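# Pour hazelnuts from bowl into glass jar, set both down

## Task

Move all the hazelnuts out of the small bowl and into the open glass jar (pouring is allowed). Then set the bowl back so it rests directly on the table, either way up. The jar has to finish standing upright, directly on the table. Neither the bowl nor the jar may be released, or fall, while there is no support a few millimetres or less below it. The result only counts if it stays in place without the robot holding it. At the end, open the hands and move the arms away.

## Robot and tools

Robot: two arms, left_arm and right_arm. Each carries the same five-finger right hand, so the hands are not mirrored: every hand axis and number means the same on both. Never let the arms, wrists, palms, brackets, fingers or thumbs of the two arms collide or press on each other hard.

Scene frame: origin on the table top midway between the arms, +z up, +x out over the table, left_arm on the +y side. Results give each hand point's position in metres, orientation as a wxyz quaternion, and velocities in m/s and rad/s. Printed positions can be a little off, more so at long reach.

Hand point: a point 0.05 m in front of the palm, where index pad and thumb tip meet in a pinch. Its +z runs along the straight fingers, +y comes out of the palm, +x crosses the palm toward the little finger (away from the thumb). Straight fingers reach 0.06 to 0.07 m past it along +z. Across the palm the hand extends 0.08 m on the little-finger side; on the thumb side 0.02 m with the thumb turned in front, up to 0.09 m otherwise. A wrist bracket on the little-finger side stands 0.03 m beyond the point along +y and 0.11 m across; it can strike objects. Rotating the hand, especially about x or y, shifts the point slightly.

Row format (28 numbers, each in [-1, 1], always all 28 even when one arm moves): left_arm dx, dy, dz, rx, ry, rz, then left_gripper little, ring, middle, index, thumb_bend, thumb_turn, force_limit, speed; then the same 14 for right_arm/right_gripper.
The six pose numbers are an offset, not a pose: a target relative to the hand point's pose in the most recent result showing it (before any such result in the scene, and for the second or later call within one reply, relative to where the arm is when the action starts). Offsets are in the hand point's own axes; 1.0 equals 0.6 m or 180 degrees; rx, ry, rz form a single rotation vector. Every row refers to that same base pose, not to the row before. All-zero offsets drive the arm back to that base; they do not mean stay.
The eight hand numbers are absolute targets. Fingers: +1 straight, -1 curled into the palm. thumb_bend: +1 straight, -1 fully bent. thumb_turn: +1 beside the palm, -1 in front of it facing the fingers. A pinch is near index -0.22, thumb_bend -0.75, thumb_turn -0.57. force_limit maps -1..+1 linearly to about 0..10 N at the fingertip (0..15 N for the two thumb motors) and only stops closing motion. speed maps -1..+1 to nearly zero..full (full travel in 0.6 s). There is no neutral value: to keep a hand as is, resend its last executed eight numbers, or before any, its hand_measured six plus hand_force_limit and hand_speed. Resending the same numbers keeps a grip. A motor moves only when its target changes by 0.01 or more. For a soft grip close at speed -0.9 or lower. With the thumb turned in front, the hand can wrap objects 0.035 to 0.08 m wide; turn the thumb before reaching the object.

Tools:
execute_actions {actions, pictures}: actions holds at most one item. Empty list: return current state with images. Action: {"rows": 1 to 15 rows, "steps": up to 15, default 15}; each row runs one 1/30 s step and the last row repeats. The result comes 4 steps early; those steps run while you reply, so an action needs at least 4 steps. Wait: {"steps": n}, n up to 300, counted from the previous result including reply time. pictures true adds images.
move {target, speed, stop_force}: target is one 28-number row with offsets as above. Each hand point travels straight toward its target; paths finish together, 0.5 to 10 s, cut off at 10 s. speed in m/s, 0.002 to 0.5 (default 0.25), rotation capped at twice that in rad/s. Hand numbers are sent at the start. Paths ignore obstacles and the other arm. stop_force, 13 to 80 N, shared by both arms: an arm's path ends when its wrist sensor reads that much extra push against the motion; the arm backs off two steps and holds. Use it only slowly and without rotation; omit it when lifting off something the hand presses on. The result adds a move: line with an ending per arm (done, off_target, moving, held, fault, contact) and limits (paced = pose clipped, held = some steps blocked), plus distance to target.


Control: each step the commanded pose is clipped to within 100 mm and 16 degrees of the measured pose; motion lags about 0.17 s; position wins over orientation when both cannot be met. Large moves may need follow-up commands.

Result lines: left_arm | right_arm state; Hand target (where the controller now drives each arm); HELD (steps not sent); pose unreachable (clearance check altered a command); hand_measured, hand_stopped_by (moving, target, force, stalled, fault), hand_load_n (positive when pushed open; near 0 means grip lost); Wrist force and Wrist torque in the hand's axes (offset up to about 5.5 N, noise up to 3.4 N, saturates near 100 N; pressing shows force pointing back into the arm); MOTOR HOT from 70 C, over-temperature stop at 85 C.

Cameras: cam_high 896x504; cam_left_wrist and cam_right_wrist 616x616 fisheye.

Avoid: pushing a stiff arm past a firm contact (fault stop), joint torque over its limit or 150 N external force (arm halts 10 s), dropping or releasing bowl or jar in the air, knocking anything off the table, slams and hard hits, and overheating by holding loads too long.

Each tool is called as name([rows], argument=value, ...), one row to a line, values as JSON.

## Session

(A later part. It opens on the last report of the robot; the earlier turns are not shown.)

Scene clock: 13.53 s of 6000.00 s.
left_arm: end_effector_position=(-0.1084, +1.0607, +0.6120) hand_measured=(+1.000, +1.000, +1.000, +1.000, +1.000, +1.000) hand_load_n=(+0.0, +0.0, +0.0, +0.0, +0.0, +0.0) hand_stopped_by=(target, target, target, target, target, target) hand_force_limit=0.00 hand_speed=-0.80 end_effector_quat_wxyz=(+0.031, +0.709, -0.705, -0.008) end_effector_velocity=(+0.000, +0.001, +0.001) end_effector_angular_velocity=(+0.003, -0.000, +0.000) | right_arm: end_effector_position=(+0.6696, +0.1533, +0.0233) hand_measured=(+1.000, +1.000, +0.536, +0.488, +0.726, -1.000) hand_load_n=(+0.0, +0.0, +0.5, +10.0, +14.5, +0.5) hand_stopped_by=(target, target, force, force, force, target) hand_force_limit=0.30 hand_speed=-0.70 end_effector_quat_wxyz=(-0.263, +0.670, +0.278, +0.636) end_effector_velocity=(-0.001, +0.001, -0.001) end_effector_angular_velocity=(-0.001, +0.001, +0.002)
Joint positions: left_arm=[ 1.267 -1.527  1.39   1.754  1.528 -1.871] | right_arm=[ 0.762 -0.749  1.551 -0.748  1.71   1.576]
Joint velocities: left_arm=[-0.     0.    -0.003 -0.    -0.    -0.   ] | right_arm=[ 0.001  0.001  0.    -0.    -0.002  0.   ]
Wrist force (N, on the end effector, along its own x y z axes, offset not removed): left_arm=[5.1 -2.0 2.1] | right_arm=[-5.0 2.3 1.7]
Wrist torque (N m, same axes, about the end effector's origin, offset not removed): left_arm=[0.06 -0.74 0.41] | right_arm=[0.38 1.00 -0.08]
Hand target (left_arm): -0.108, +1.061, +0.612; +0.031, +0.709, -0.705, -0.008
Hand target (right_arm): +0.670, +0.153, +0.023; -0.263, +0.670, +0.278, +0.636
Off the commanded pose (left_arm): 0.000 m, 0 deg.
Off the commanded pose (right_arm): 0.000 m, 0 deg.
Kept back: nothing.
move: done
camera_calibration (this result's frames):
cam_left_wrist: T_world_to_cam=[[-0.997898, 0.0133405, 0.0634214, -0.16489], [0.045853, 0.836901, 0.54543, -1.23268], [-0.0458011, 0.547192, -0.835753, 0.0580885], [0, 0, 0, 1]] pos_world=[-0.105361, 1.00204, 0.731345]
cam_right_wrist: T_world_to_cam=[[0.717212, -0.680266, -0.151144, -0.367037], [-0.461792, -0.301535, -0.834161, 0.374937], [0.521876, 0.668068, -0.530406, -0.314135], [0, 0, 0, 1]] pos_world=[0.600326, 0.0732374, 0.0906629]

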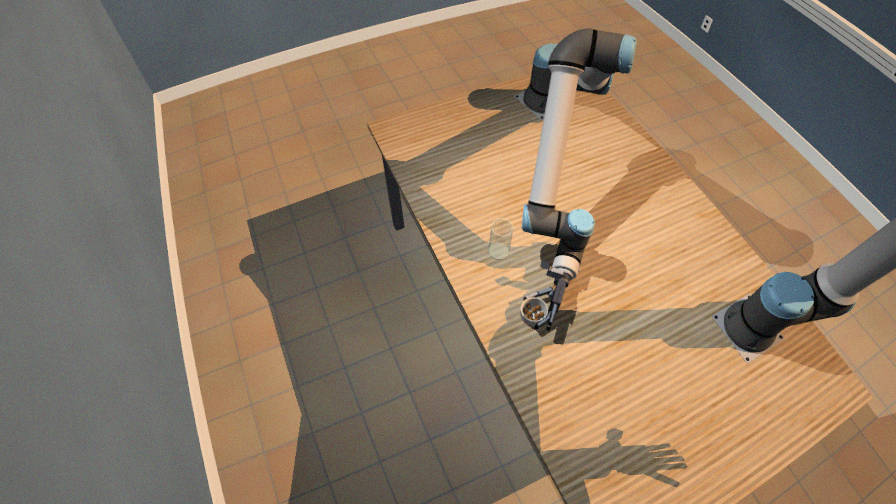

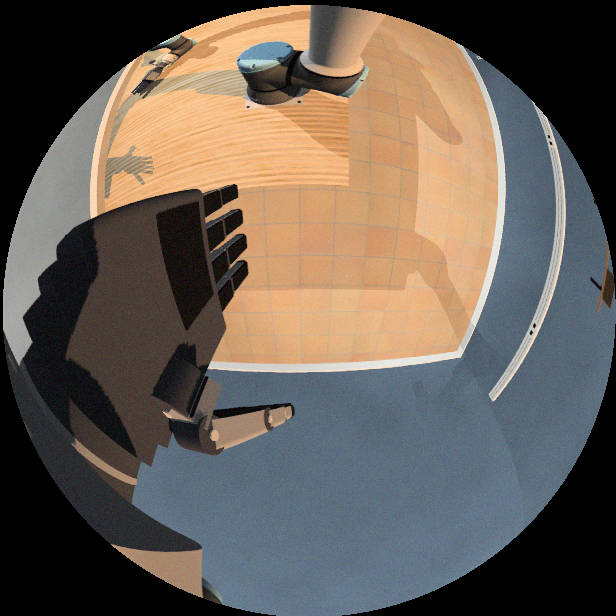

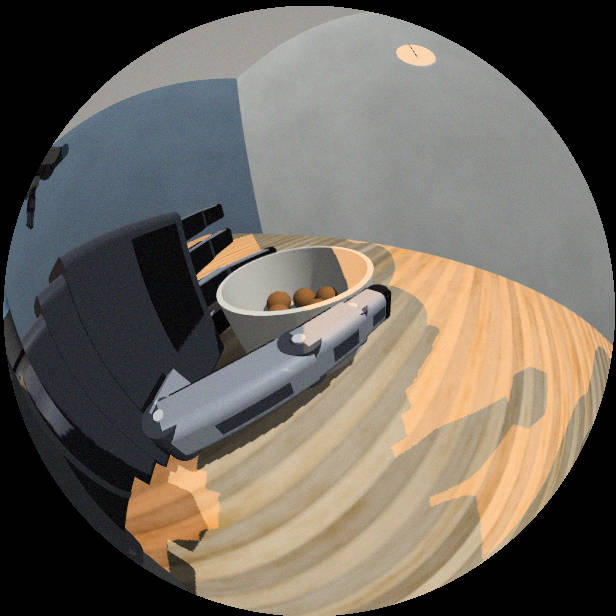

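Re-tighten middle slowly, small lift.

move(target=[0,0,0,0,0,0,1,1,1,1,1,1,0,-0.8,0,0,0,0,0,0,1,1,0.15,-1,-1,-1,0,-0.9])

move(target=[0,0,0,0,0,0,1,1,1,1,1,1,0,-0.8,0.02,0,0,0,0,0,1,1,0.15,-1,-1,-1,0,-0.9], speed=0.02)

Scene clock: 14.47 s of 6000.00 s.
left_arm: end_effector_position=(-0.1084, +1.0607, +0.6120) hand_measured=(+1.000, +1.000, +1.000, +1.000, +1.000, +1.000) hand_load_n=(+0.0, +0.0, +0.0, +0.0, +0.0, +0.0) hand_stopped_by=(target, target, target, target, target, target) hand_force_limit=0.00 hand_speed=-0.80 end_effector_quat_wxyz=(+0.031, +0.709, -0.705, -0.008) end_effector_velocity=(+0.000, +0.000, -0.001) end_effector_angular_velocity=(-0.002, +0.001, +0.000) | right_arm: end_effector_position=(+0.6696, +0.1533, +0.0233) hand_measured=(+1.000, +1.000, +0.518, +0.488, +0.726, -1.000) hand_load_n=(+0.0, +0.0, +5.5, +6.5, +16.5, +1.0) hand_stopped_by=(target, target, force, force, force, target) hand_force_limit=0.00 hand_speed=-0.90 end_effector_quat_wxyz=(-0.263, +0.670, +0.278, +0.636) end_effector_velocity=(-0.002, +0.001, +0.000) end_effector_angular_velocity=(+0.000, -0.000, +0.003)
Joint positions: left_arm=[ 1.267 -1.527  1.39   1.754  1.528 -1.871] | right_arm=[ 0.762 -0.749  1.551 -0.748  1.71   1.576]
Joint velocities: left_arm=[ 0.     0.001  0.001  0.     0.    -0.   ] | right_arm=[ 0.001 -0.    -0.     0.    -0.002 -0.   ]
Wrist force (N, on the end effector, along its own x y z axes, offset not removed): left_arm=[2.5 -5.8 -1.5] | right_arm=[-11.5 2.9 0.9]
Wrist torque (N m, same axes, about the end effector's origin, offset not removed): left_arm=[-0.38 -0.30 0.08] | right_arm=[0.50 1.79 -0.50]
Hand target (left_arm): -0.108, +1.061, +0.612; +0.031, +0.709, -0.705, -0.008
Hand target (right_arm): +0.670, +0.153, +0.023; -0.263, +0.670, +0.278, +0.636
Off the commanded pose (left_arm): 0.000 m, 0 deg.
Off the commanded pose (right_arm): 0.000 m, 0 deg.
Kept back: nothing.
move: done
camera_calibration (this result's frames):
cam_left_wrist: T_world_to_cam=[[-0.997898, 0.0133406, 0.0634214, -0.16489], [0.0458531, 0.836901, 0.54543, -1.23268], [-0.0458011, 0.547192, -0.835753, 0.0580886], [0, 0, 0, 1]] pos_world=[-0.105361, 1.00204, 0.731345]
cam_right_wrist: T_world_to_cam=[[0.717212, -0.680266, -0.151144, -0.367037], [-0.461792, -0.301535, -0.834161, 0.374937], [0.521876, 0.668068, -0.530406, -0.314135], [0, 0, 0, 1]] pos_world=[0.600326, 0.0732373, 0.0906629]

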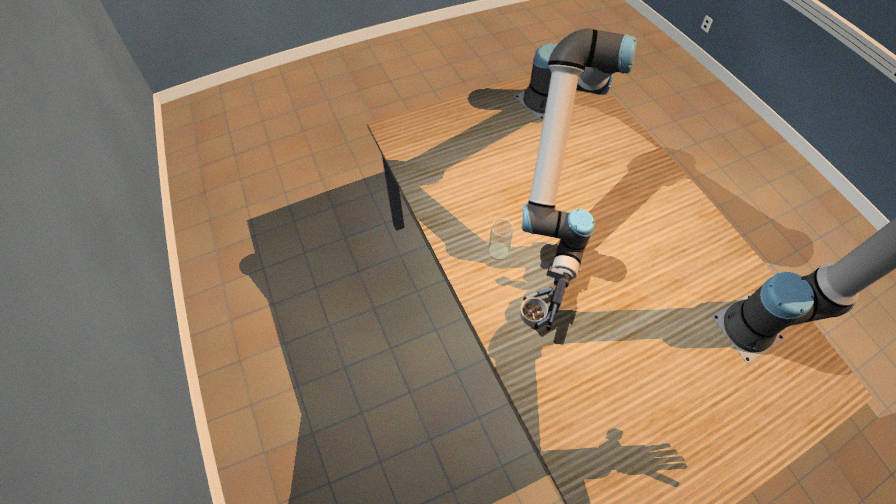

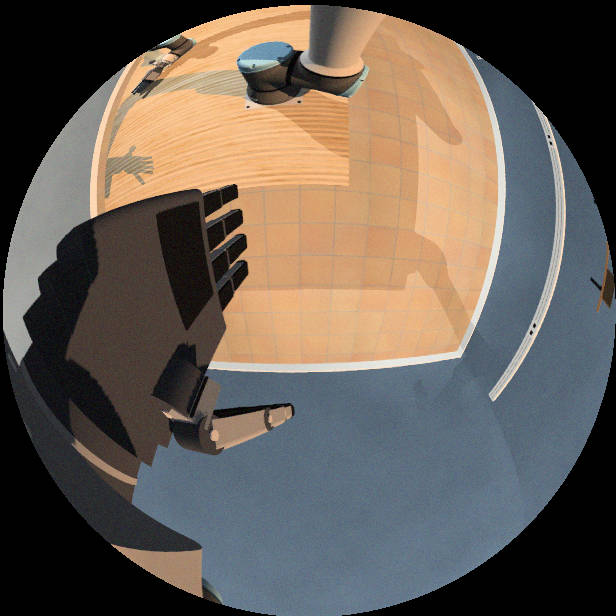

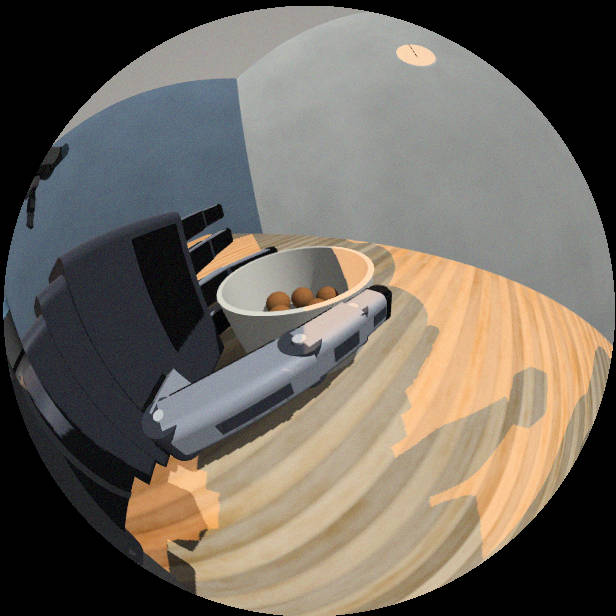

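Scene clock: 15.37 s of 6000.00 s.
left_arm: end_effector_position=(-0.1084, +1.0607, +0.6120) hand_measured=(+1.000, +1.000, +1.000, +1.000, +1.000, +1.000) hand_load_n=(+0.0, +0.0, +0.0, +0.0, +0.0, +0.0) hand_stopped_by=(target, target, target, target, target, target) hand_force_limit=0.00 hand_speed=-0.80 end_effector_quat_wxyz=(+0.031, +0.709, -0.705, -0.008) end_effector_velocity=(+0.000, +0.000, -0.000) end_effector_angular_velocity=(-0.000, +0.001, -0.000) | right_arm: end_effector_position=(+0.6700, +0.1537, +0.0351) hand_measured=(+1.000, +1.000, +0.518, +0.488, +0.726, -1.000) hand_load_n=(+0.0, +0.0, +5.0, +6.5, +16.5, +2.5) hand_stopped_by=(target, target, force, force, force, target) hand_force_limit=0.00 hand_speed=-0.90 end_effector_quat_wxyz=(-0.263, +0.670, +0.278, +0.636) end_effector_velocity=(-0.001, +0.000, +0.000) end_effector_angular_velocity=(-0.002, +0.000, +0.002)
Joint positions: left_arm=[ 1.267 -1.527  1.39   1.754  1.528 -1.871] | right_arm=[ 0.761 -0.763  1.549 -0.733  1.709  1.576]
Joint velocities: left_arm=[-0.     0.    -0.     0.    -0.001 -0.   ] | right_arm=[ 0.001 -0.001  0.     0.002 -0.001 -0.001]
Wrist force (N, on the end effector, along its own x y z axes, offset not removed): left_arm=[4.2 0.5 -2.4] | right_arm=[-3.4 -0.6 0.9]
Wrist torque (N m, same axes, about the end effector's origin, offset not removed): left_arm=[0.64 -0.44 0.41] | right_arm=[0.04 0.35 -0.11]
Hand target (left_arm): -0.108, +1.061, +0.612; +0.031, +0.709, -0.705, -0.008
Hand target (right_arm): +0.670, +0.154, +0.035; -0.263, +0.670, +0.278, +0.636
Off the commanded pose (left_arm): 0.000 m, 0 deg.
Off the commanded pose (right_arm): 0.000 m, 0 deg.
Kept back: nothing.
move: done
camera_calibration (this result's frames):
cam_left_wrist: T_world_to_cam=[[-0.997898, 0.0133403, 0.0634215, -0.16489], [0.0458529, 0.836901, 0.54543, -1.23268], [-0.0458013, 0.547192, -0.835753, 0.0580885], [0, 0, 0, 1]] pos_world=[-0.105361, 1.00204, 0.731345]
cam_right_wrist: T_world_to_cam=[[0.717213, -0.680266, -0.151143, -0.365261], [-0.461788, -0.301533, -0.834164, 0.385137], [0.521878, 0.668069, -0.530402, -0.30838], [0, 0, 0, 1]] pos_world=[0.600759, 0.0736763, 0.102496]

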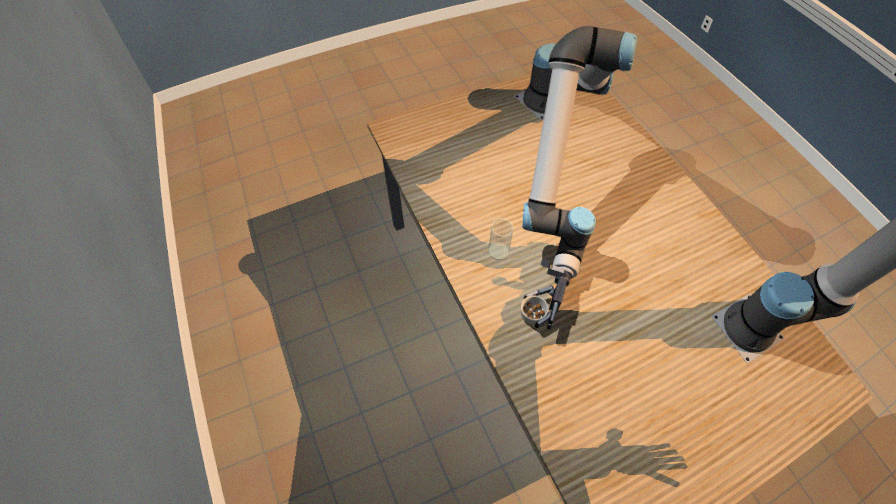

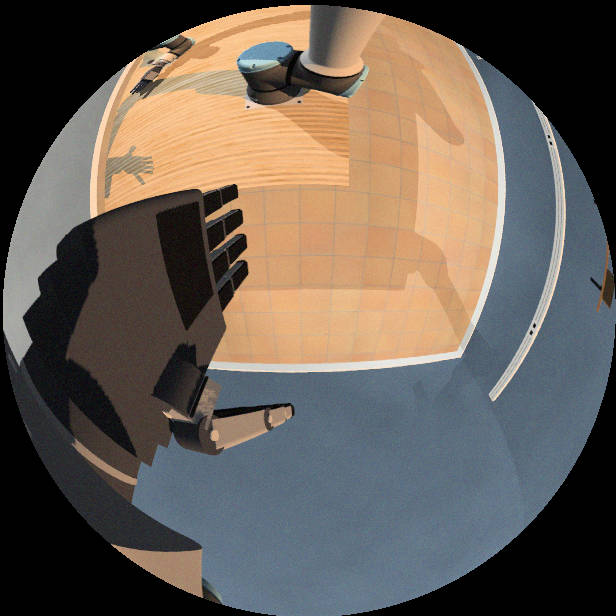

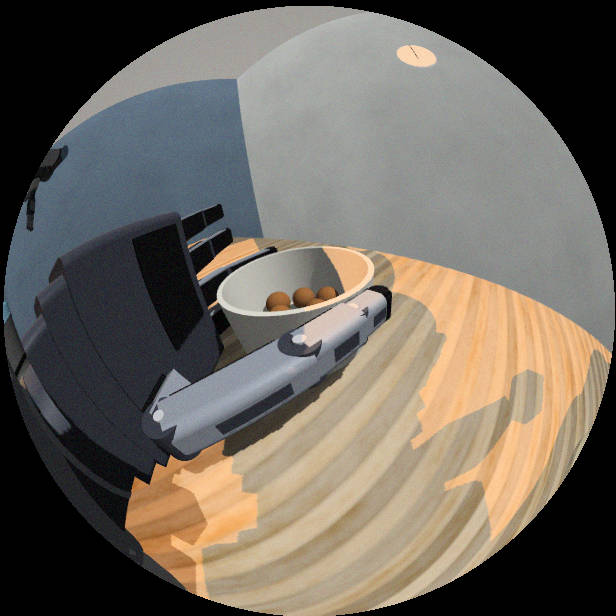

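move(target=[0,0,0,0,0,0,1,1,1,1,1,1,0,-0.8,0.25,0.148,-0.336,0,0,0.22,1,1,0.15,-1,-1,-1,0,-0.9], speed=0.1)

Scene clock: 19.47 s of 6000.00 s.
left_arm: end_effector_position=(-0.1084, +1.0607, +0.6120) hand_measured=(+1.000, +1.000, +1.000, +1.000, +1.000, +1.000) hand_load_n=(+0.0, +0.0, +0.0, +0.0, +0.0, +0.0) hand_stopped_by=(target, target, target, target, target, target) hand_force_limit=0.00 hand_speed=-0.80 end_effector_quat_wxyz=(+0.031, +0.709, -0.705, -0.008) end_effector_velocity=(-0.000, -0.000, +0.000) end_effector_angular_velocity=(-0.000, +0.000, +0.000) | right_arm: end_effector_position=(+0.5959, -0.0458, +0.1951) hand_measured=(+1.000, +1.000, +0.518, +0.488, +0.726, -1.000) hand_load_n=(+0.0, +0.0, +5.0, +6.5, +17.0, +2.0) hand_stopped_by=(target, target, force, force, force, target) hand_force_limit=0.00 hand_speed=-0.90 end_effector_quat_wxyz=(-0.463, +0.725, +0.035, +0.510) end_effector_velocity=(-0.000, -0.001, +0.002) end_effector_angular_velocity=(+0.004, +0.002, +0.001)
Joint positions: left_arm=[ 1.267 -1.527  1.39   1.754  1.528 -1.871] | right_arm=[ 0.611 -1.259  1.971 -0.659  1.559  2.259]
Joint velocities: left_arm=[ 0.  0. -0.  0.  0. -0.] | right_arm=[-0.002 -0.004  0.001  0.002 -0.003  0.004]
Wrist force (N, on the end effector, along its own x y z axes, offset not removed): left_arm=[4.8 -4.7 -0.7] | right_arm=[-6.9 2.7 2.3]
Wrist torque (N m, same axes, about the end effector's origin, offset not removed): left_arm=[-0.04 -0.74 0.36] | right_arm=[0.13 1.15 -0.25]
Hand target (left_arm): -0.108, +1.061, +0.612; +0.031, +0.709, -0.705, -0.008
Hand target (right_arm): +0.596, -0.046, +0.195; -0.463, +0.725, +0.035, +0.509
Off the commanded pose (left_arm): 0.000 m, 0 deg.
Off the commanded pose (right_arm): 0.001 m, 0 deg.
Kept back: nothing.
move: done
camera_calibration (this result's frames):
cam_left_wrist: T_world_to_cam=[[-0.997898, 0.0133405, 0.0634216, -0.16489], [0.0458531, 0.836901, 0.54543, -1.23268], [-0.0458013, 0.547191, -0.835753, 0.0580889], [0, 0, 0, 1]] pos_world=[-0.105361, 1.00204, 0.731345]
cam_right_wrist: T_world_to_cam=[[0.467478, -0.474954, -0.745576, -0.149396], [-0.821503, 0.0780906, -0.564831, 0.603397], [0.326491, 0.876539, -0.353671, 0.0399524], [0, 0, 0, 1]] pos_world=[0.552488, -0.153096, 0.243561]

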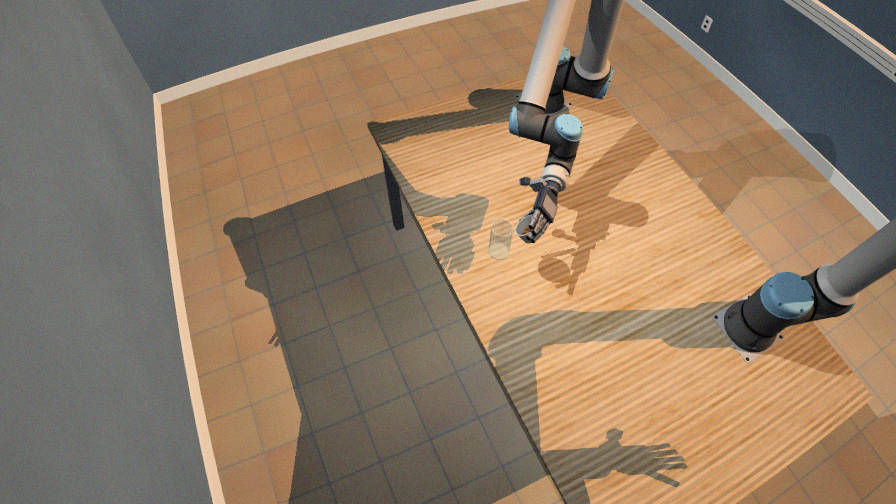

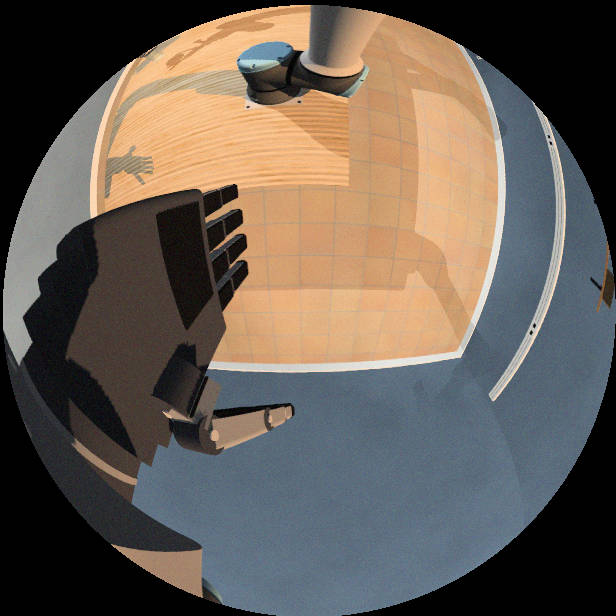

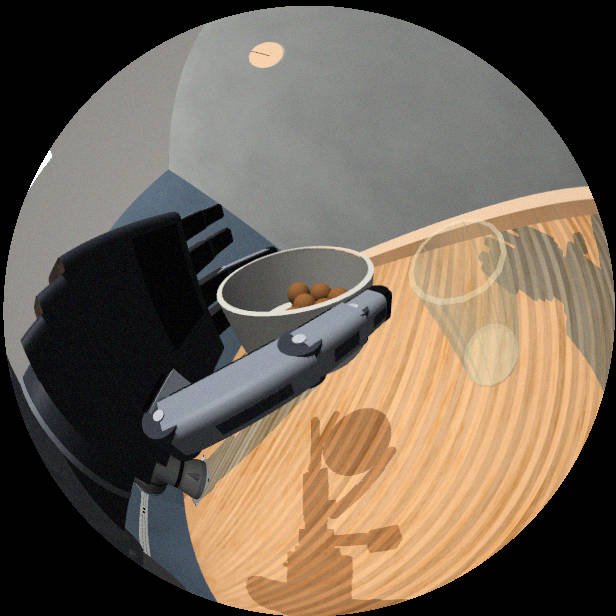

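move(target=[0,0,0,0,0,0,1,1,1,1,1,1,0,-0.8,0.055,0.038,0.003,0,0,0.08,1,1,0.15,-1,-1,-1,0,-0.9], speed=0.06)

Scene clock: 23.37 s of 6000.00 s.
left_arm: end_effector_position=(-0.1084, +1.0607, +0.6120) hand_measured=(+1.000, +1.000, +1.000, +1.000, +1.000, +1.000) hand_load_n=(+0.0, +0.0, +0.0, +0.0, +0.0, +0.0) hand_stopped_by=(target, target, target, target, target, target) hand_force_limit=0.00 hand_speed=-0.80 end_effector_quat_wxyz=(+0.031, +0.709, -0.705, -0.008) end_effector_velocity=(+0.000, +0.000, +0.000) end_effector_angular_velocity=(+0.000, -0.000, -0.001) | right_arm: end_effector_position=(+0.6247, -0.0713, +0.2059) hand_measured=(+1.000, +1.000, +0.518, +0.488, +0.726, -1.000) hand_load_n=(+0.0, +0.0, +5.0, +6.0, +17.0, +1.5) hand_stopped_by=(target, target, force, force, force, target) hand_force_limit=0.00 hand_speed=-0.90 end_effector_quat_wxyz=(-0.523, +0.723, -0.056, +0.448) end_effector_velocity=(+0.001, -0.002, -0.000) end_effector_angular_velocity=(+0.006, +0.007, -0.000)
Joint positions: left_arm=[ 1.267 -1.527  1.39   1.754  1.528 -1.871] | right_arm=[ 0.522 -1.29   1.979 -0.636  1.47   2.505]
Joint velocities: left_arm=[-0.001  0.    -0.    -0.     0.    -0.   ] | right_arm=[-0.004 -0.001  0.001  0.001 -0.004  0.009]
Wrist force (N, on the end effector, along its own x y z axes, offset not removed): left_arm=[0.2 -2.8 2.2] | right_arm=[-0.4 5.5 -0.1]
Wrist torque (N m, same axes, about the end effector's origin, offset not removed): left_arm=[-0.13 -0.14 -0.02] | right_arm=[0.69 0.11 0.31]
Hand target (left_arm): -0.108, +1.061, +0.612; +0.031, +0.709, -0.705, -0.008
Hand target (right_arm): +0.625, -0.071, +0.206; -0.523, +0.723, -0.056, +0.448
Off the commanded pose (left_arm): 0.000 m, 0 deg.
Off the commanded pose (right_arm): 0.000 m, 0 deg.
Kept back: nothing.
move: done
camera_calibration (this result's frames):
cam_left_wrist: T_world_to_cam=[[-0.997898, 0.0133405, 0.0634215, -0.16489], [0.0458531, 0.836901, 0.54543, -1.23268], [-0.0458012, 0.547192, -0.835753, 0.0580886], [0, 0, 0, 1]] pos_world=[-0.105361, 1.00204, 0.731345]
cam_right_wrist: T_world_to_cam=[[0.316918, -0.335038, -0.887306, -0.0337689], [-0.904627, 0.174318, -0.388926, 0.657719], [0.284978, 0.925939, -0.24784, 0.0643697], [0, 0, 0, 1]] pos_world=[0.587348, -0.185568, 0.241794]

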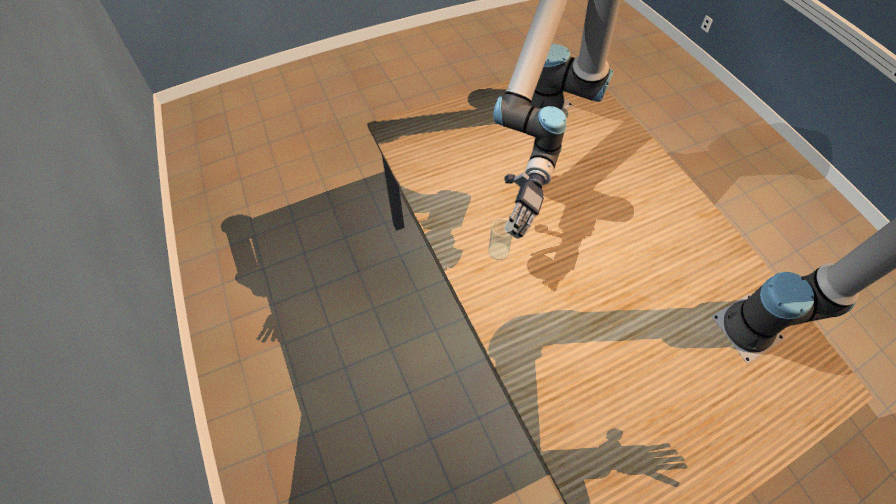

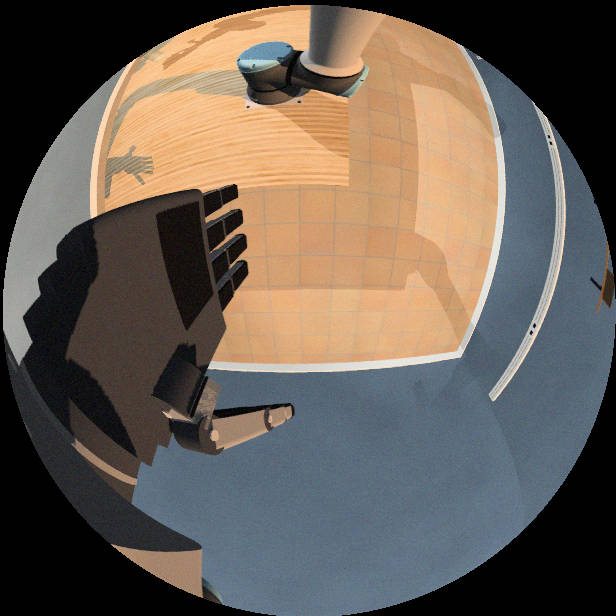

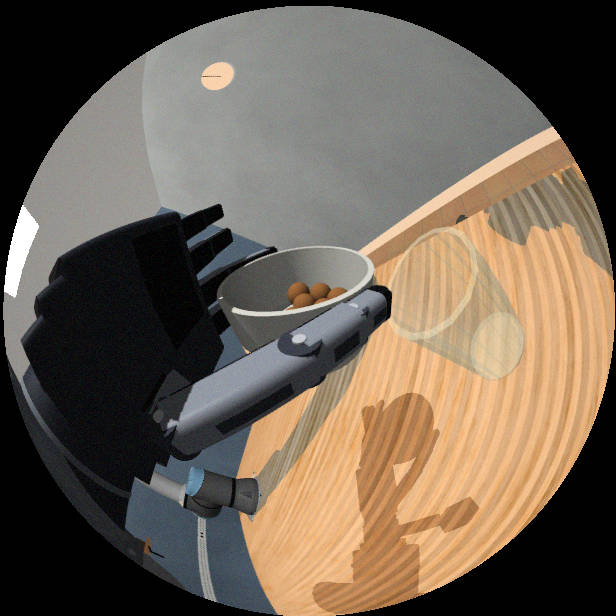

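move(target=[0,0,0,0,0,0,1,1,1,1,1,1,0,-0.8,0.011,0.01,0.003,0,0,0.12,1,1,0.15,-1,-1,-1,0,-0.9], speed=0.04)

Scene clock: 28.57 s of 6000.00 s.
left_arm: end_effector_position=(-0.1084, +1.0607, +0.6120) hand_measured=(+1.000, +1.000, +1.000, +1.000, +1.000, +1.000) hand_load_n=(+0.0, +0.0, +0.0, +0.0, +0.0, +0.0) hand_stopped_by=(target, target, target, target, target, target) hand_force_limit=0.00 hand_speed=-0.80 end_effector_quat_wxyz=(+0.031, +0.709, -0.705, -0.008) end_effector_velocity=(+0.000, +0.000, +0.000) end_effector_angular_velocity=(+0.001, +0.000, +0.000) | right_arm: end_effector_position=(+0.6322, -0.0763, +0.2048) hand_measured=(+1.000, +1.000, +0.518, +0.488, +0.726, -1.000) hand_load_n=(+0.0, +0.0, +5.0, +6.0, +17.0, +1.0) hand_stopped_by=(target, target, force, force, force, target) hand_force_limit=0.00 hand_speed=-0.90 end_effector_quat_wxyz=(-0.597, +0.700, -0.190, +0.342) end_effector_velocity=(+0.000, -0.001, -0.002) end_effector_angular_velocity=(+0.004, +0.008, -0.000)
Joint positions: left_arm=[ 1.267 -1.527  1.39   1.754  1.528 -1.871] | right_arm=[ 0.466 -1.293  1.987 -0.641  1.414  2.878]
Joint velocities: left_arm=[-0.    -0.    -0.001 -0.    -0.    -0.   ] | right_arm=[-0.002  0.001  0.002 -0.    -0.002  0.008]
Wrist force (N, on the end effector, along its own x y z axes, offset not removed): left_arm=[4.3 -1.2 1.3] | right_arm=[1.2 -1.7 5.3]
Wrist torque (N m, same axes, about the end effector's origin, offset not removed): left_arm=[0.13 -0.61 0.39] | right_arm=[-0.62 -0.18 -0.10]
Hand target (left_arm): -0.108, +1.061, +0.612; +0.031, +0.709, -0.705, -0.008
Hand target (right_arm): +0.632, -0.076, +0.205; -0.597, +0.700, -0.190, +0.342
Off the commanded pose (left_arm): 0.000 m, 0 deg.
Off the commanded pose (right_arm): 0.000 m, 0 deg.
Kept back: nothing.
move: done
camera_calibration (this result's frames):
cam_left_wrist: T_world_to_cam=[[-0.997898, 0.0133406, 0.0634215, -0.16489], [0.0458532, 0.836901, 0.54543, -1.23268], [-0.0458012, 0.547192, -0.835753, 0.0580887], [0, 0, 0, 1]] pos_world=[-0.105361, 1.00204, 0.731345]
cam_right_wrist: T_world_to_cam=[[0.059768, -0.0859757, -0.994503, 0.164748], [-0.963349, 0.256034, -0.0800301, 0.645018], [0.261507, 0.962837, -0.067522, 0.0473369], [0, 0, 0, 1]] pos_world=[0.599152, -0.19656, 0.218659]

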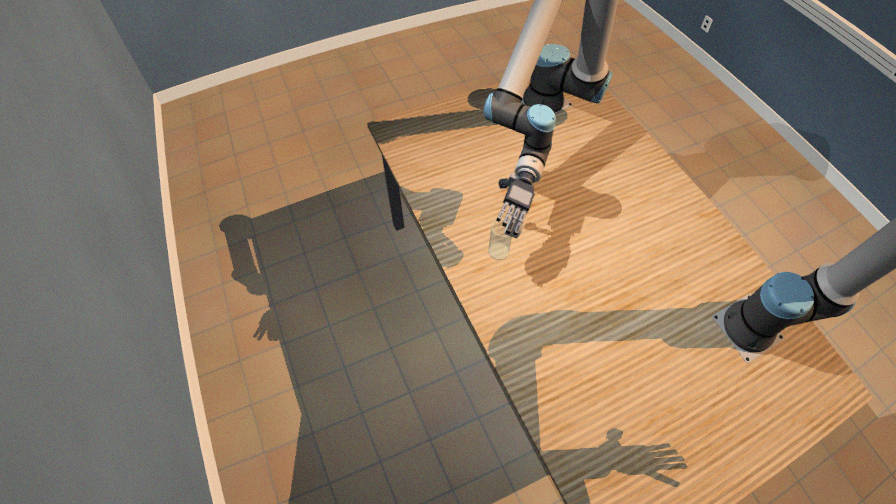

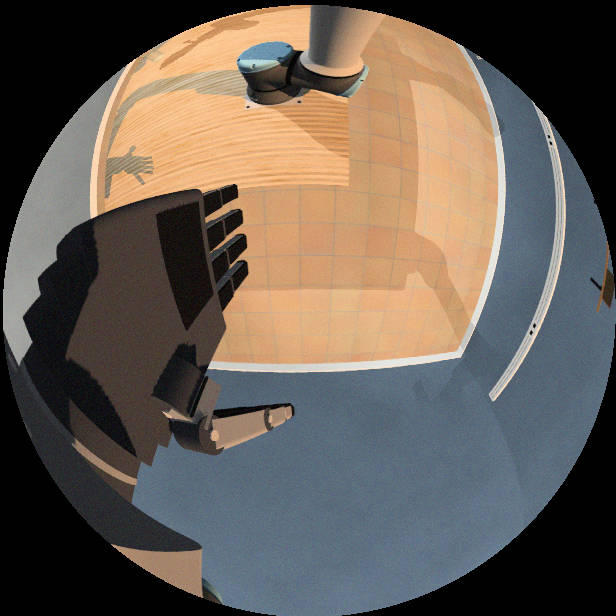

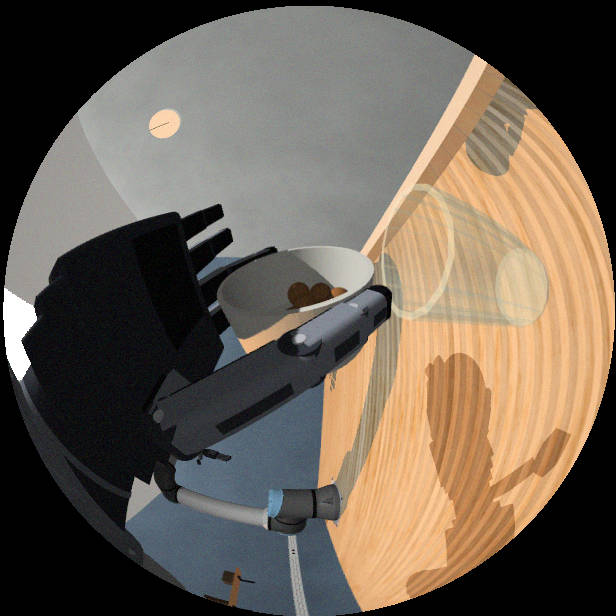

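move(target=[0,0,0,0,0,0,1,1,1,1,1,1,0,-0.8,0.012,0.006,0.006,0,0,0.08,1,1,0.15,-1,-1,-1,0,-0.9], speed=0.02)

Scene clock: 35.30 s of 6000.00 s.
left_arm: end_effector_position=(-0.1084, +1.0607, +0.6120) hand_measured=(+1.000, +1.000, +1.000, +1.000, +1.000, +1.000) hand_load_n=(+0.0, +0.0, +0.0, +0.0, +0.0, +0.0) hand_stopped_by=(target, target, target, target, target, target) hand_force_limit=0.00 hand_speed=-0.80 end_effector_quat_wxyz=(+0.031, +0.709, -0.705, -0.008) end_effector_velocity=(-0.000, -0.000, +0.000) end_effector_angular_velocity=(+0.000, -0.000, +0.001) | right_arm: end_effector_position=(+0.6402, -0.0794, +0.2029) hand_measured=(+1.000, +1.000, +0.518, +0.488, +0.726, -1.000) hand_load_n=(+0.0, +0.0, +5.0, +6.0, +17.0, +1.0) hand_stopped_by=(target, target, force, force, force, target) hand_force_limit=0.00 hand_speed=-0.90 end_effector_quat_wxyz=(+0.635, -0.671, +0.276, -0.265) end_effector_velocity=(+0.000, +0.000, +0.001) end_effector_angular_velocity=(+0.007, +0.004, -0.001)
Joint positions: left_arm=[ 1.267 -1.527  1.39   1.754  1.528 -1.871] | right_arm=[ 0.428 -1.284  1.991 -0.654  1.376  3.126]
Joint velocities: left_arm=[ 0.001 -0.    -0.     0.     0.    -0.   ] | right_arm=[-0.001 -0.001 -0.    -0.    -0.     0.008]
Wrist force (N, on the end effector, along its own x y z axes, offset not removed): left_arm=[4.2 -2.5 1.5] | right_arm=[0.8 0.1 1.0]
Wrist torque (N m, same axes, about the end effector's origin, offset not removed): left_arm=[-0.05 -0.64 0.40] | right_arm=[-0.18 0.00 0.18]
Hand target (left_arm): -0.108, +1.061, +0.612; +0.031, +0.709, -0.705, -0.008
Hand target (right_arm): +0.640, -0.079, +0.203; +0.635, -0.671, +0.276, -0.265
Off the commanded pose (left_arm): 0.000 m, 0 deg.
Off the commanded pose (right_arm): 0.000 m, 0 deg.
Kept back: nothing.
move: done
camera_calibration (this result's frames):
cam_left_wrist: T_world_to_cam=[[-0.997898, 0.0133406, 0.0634216, -0.164891], [0.0458532, 0.836901, 0.54543, -1.23268], [-0.0458012, 0.547192, -0.835753, 0.0580887], [0, 0, 0, 1]] pos_world=[-0.105361, 1.00204, 0.731345]
cam_right_wrist: T_world_to_cam=[[-0.116709, 0.0908447, -0.989003, 0.288038], [-0.954842, 0.263695, 0.1369, 0.604508], [0.273231, 0.960319, 0.0559668, 0.0153015], [0, 0, 0, 1]] pos_world=[0.606645, -0.200266, 0.201257]

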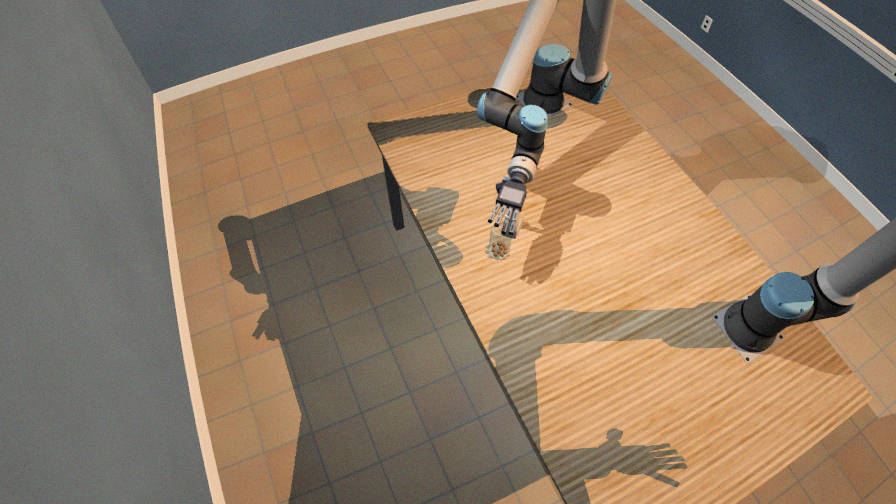

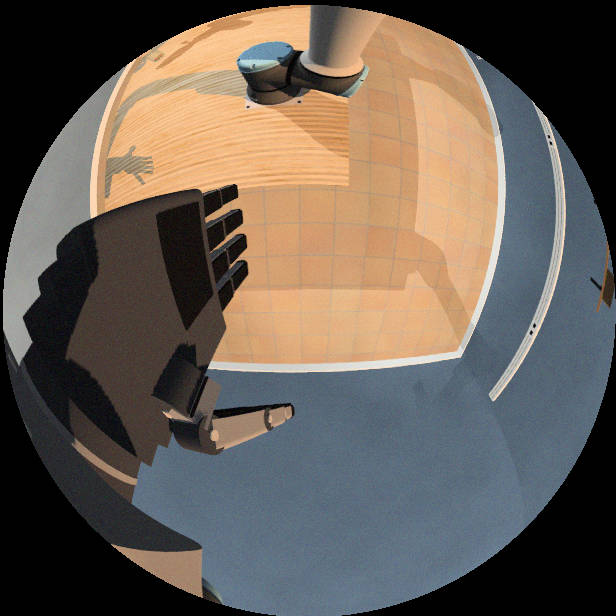

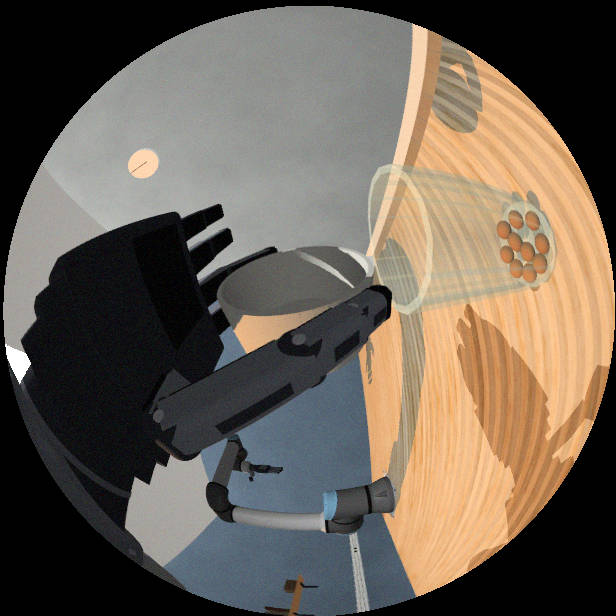

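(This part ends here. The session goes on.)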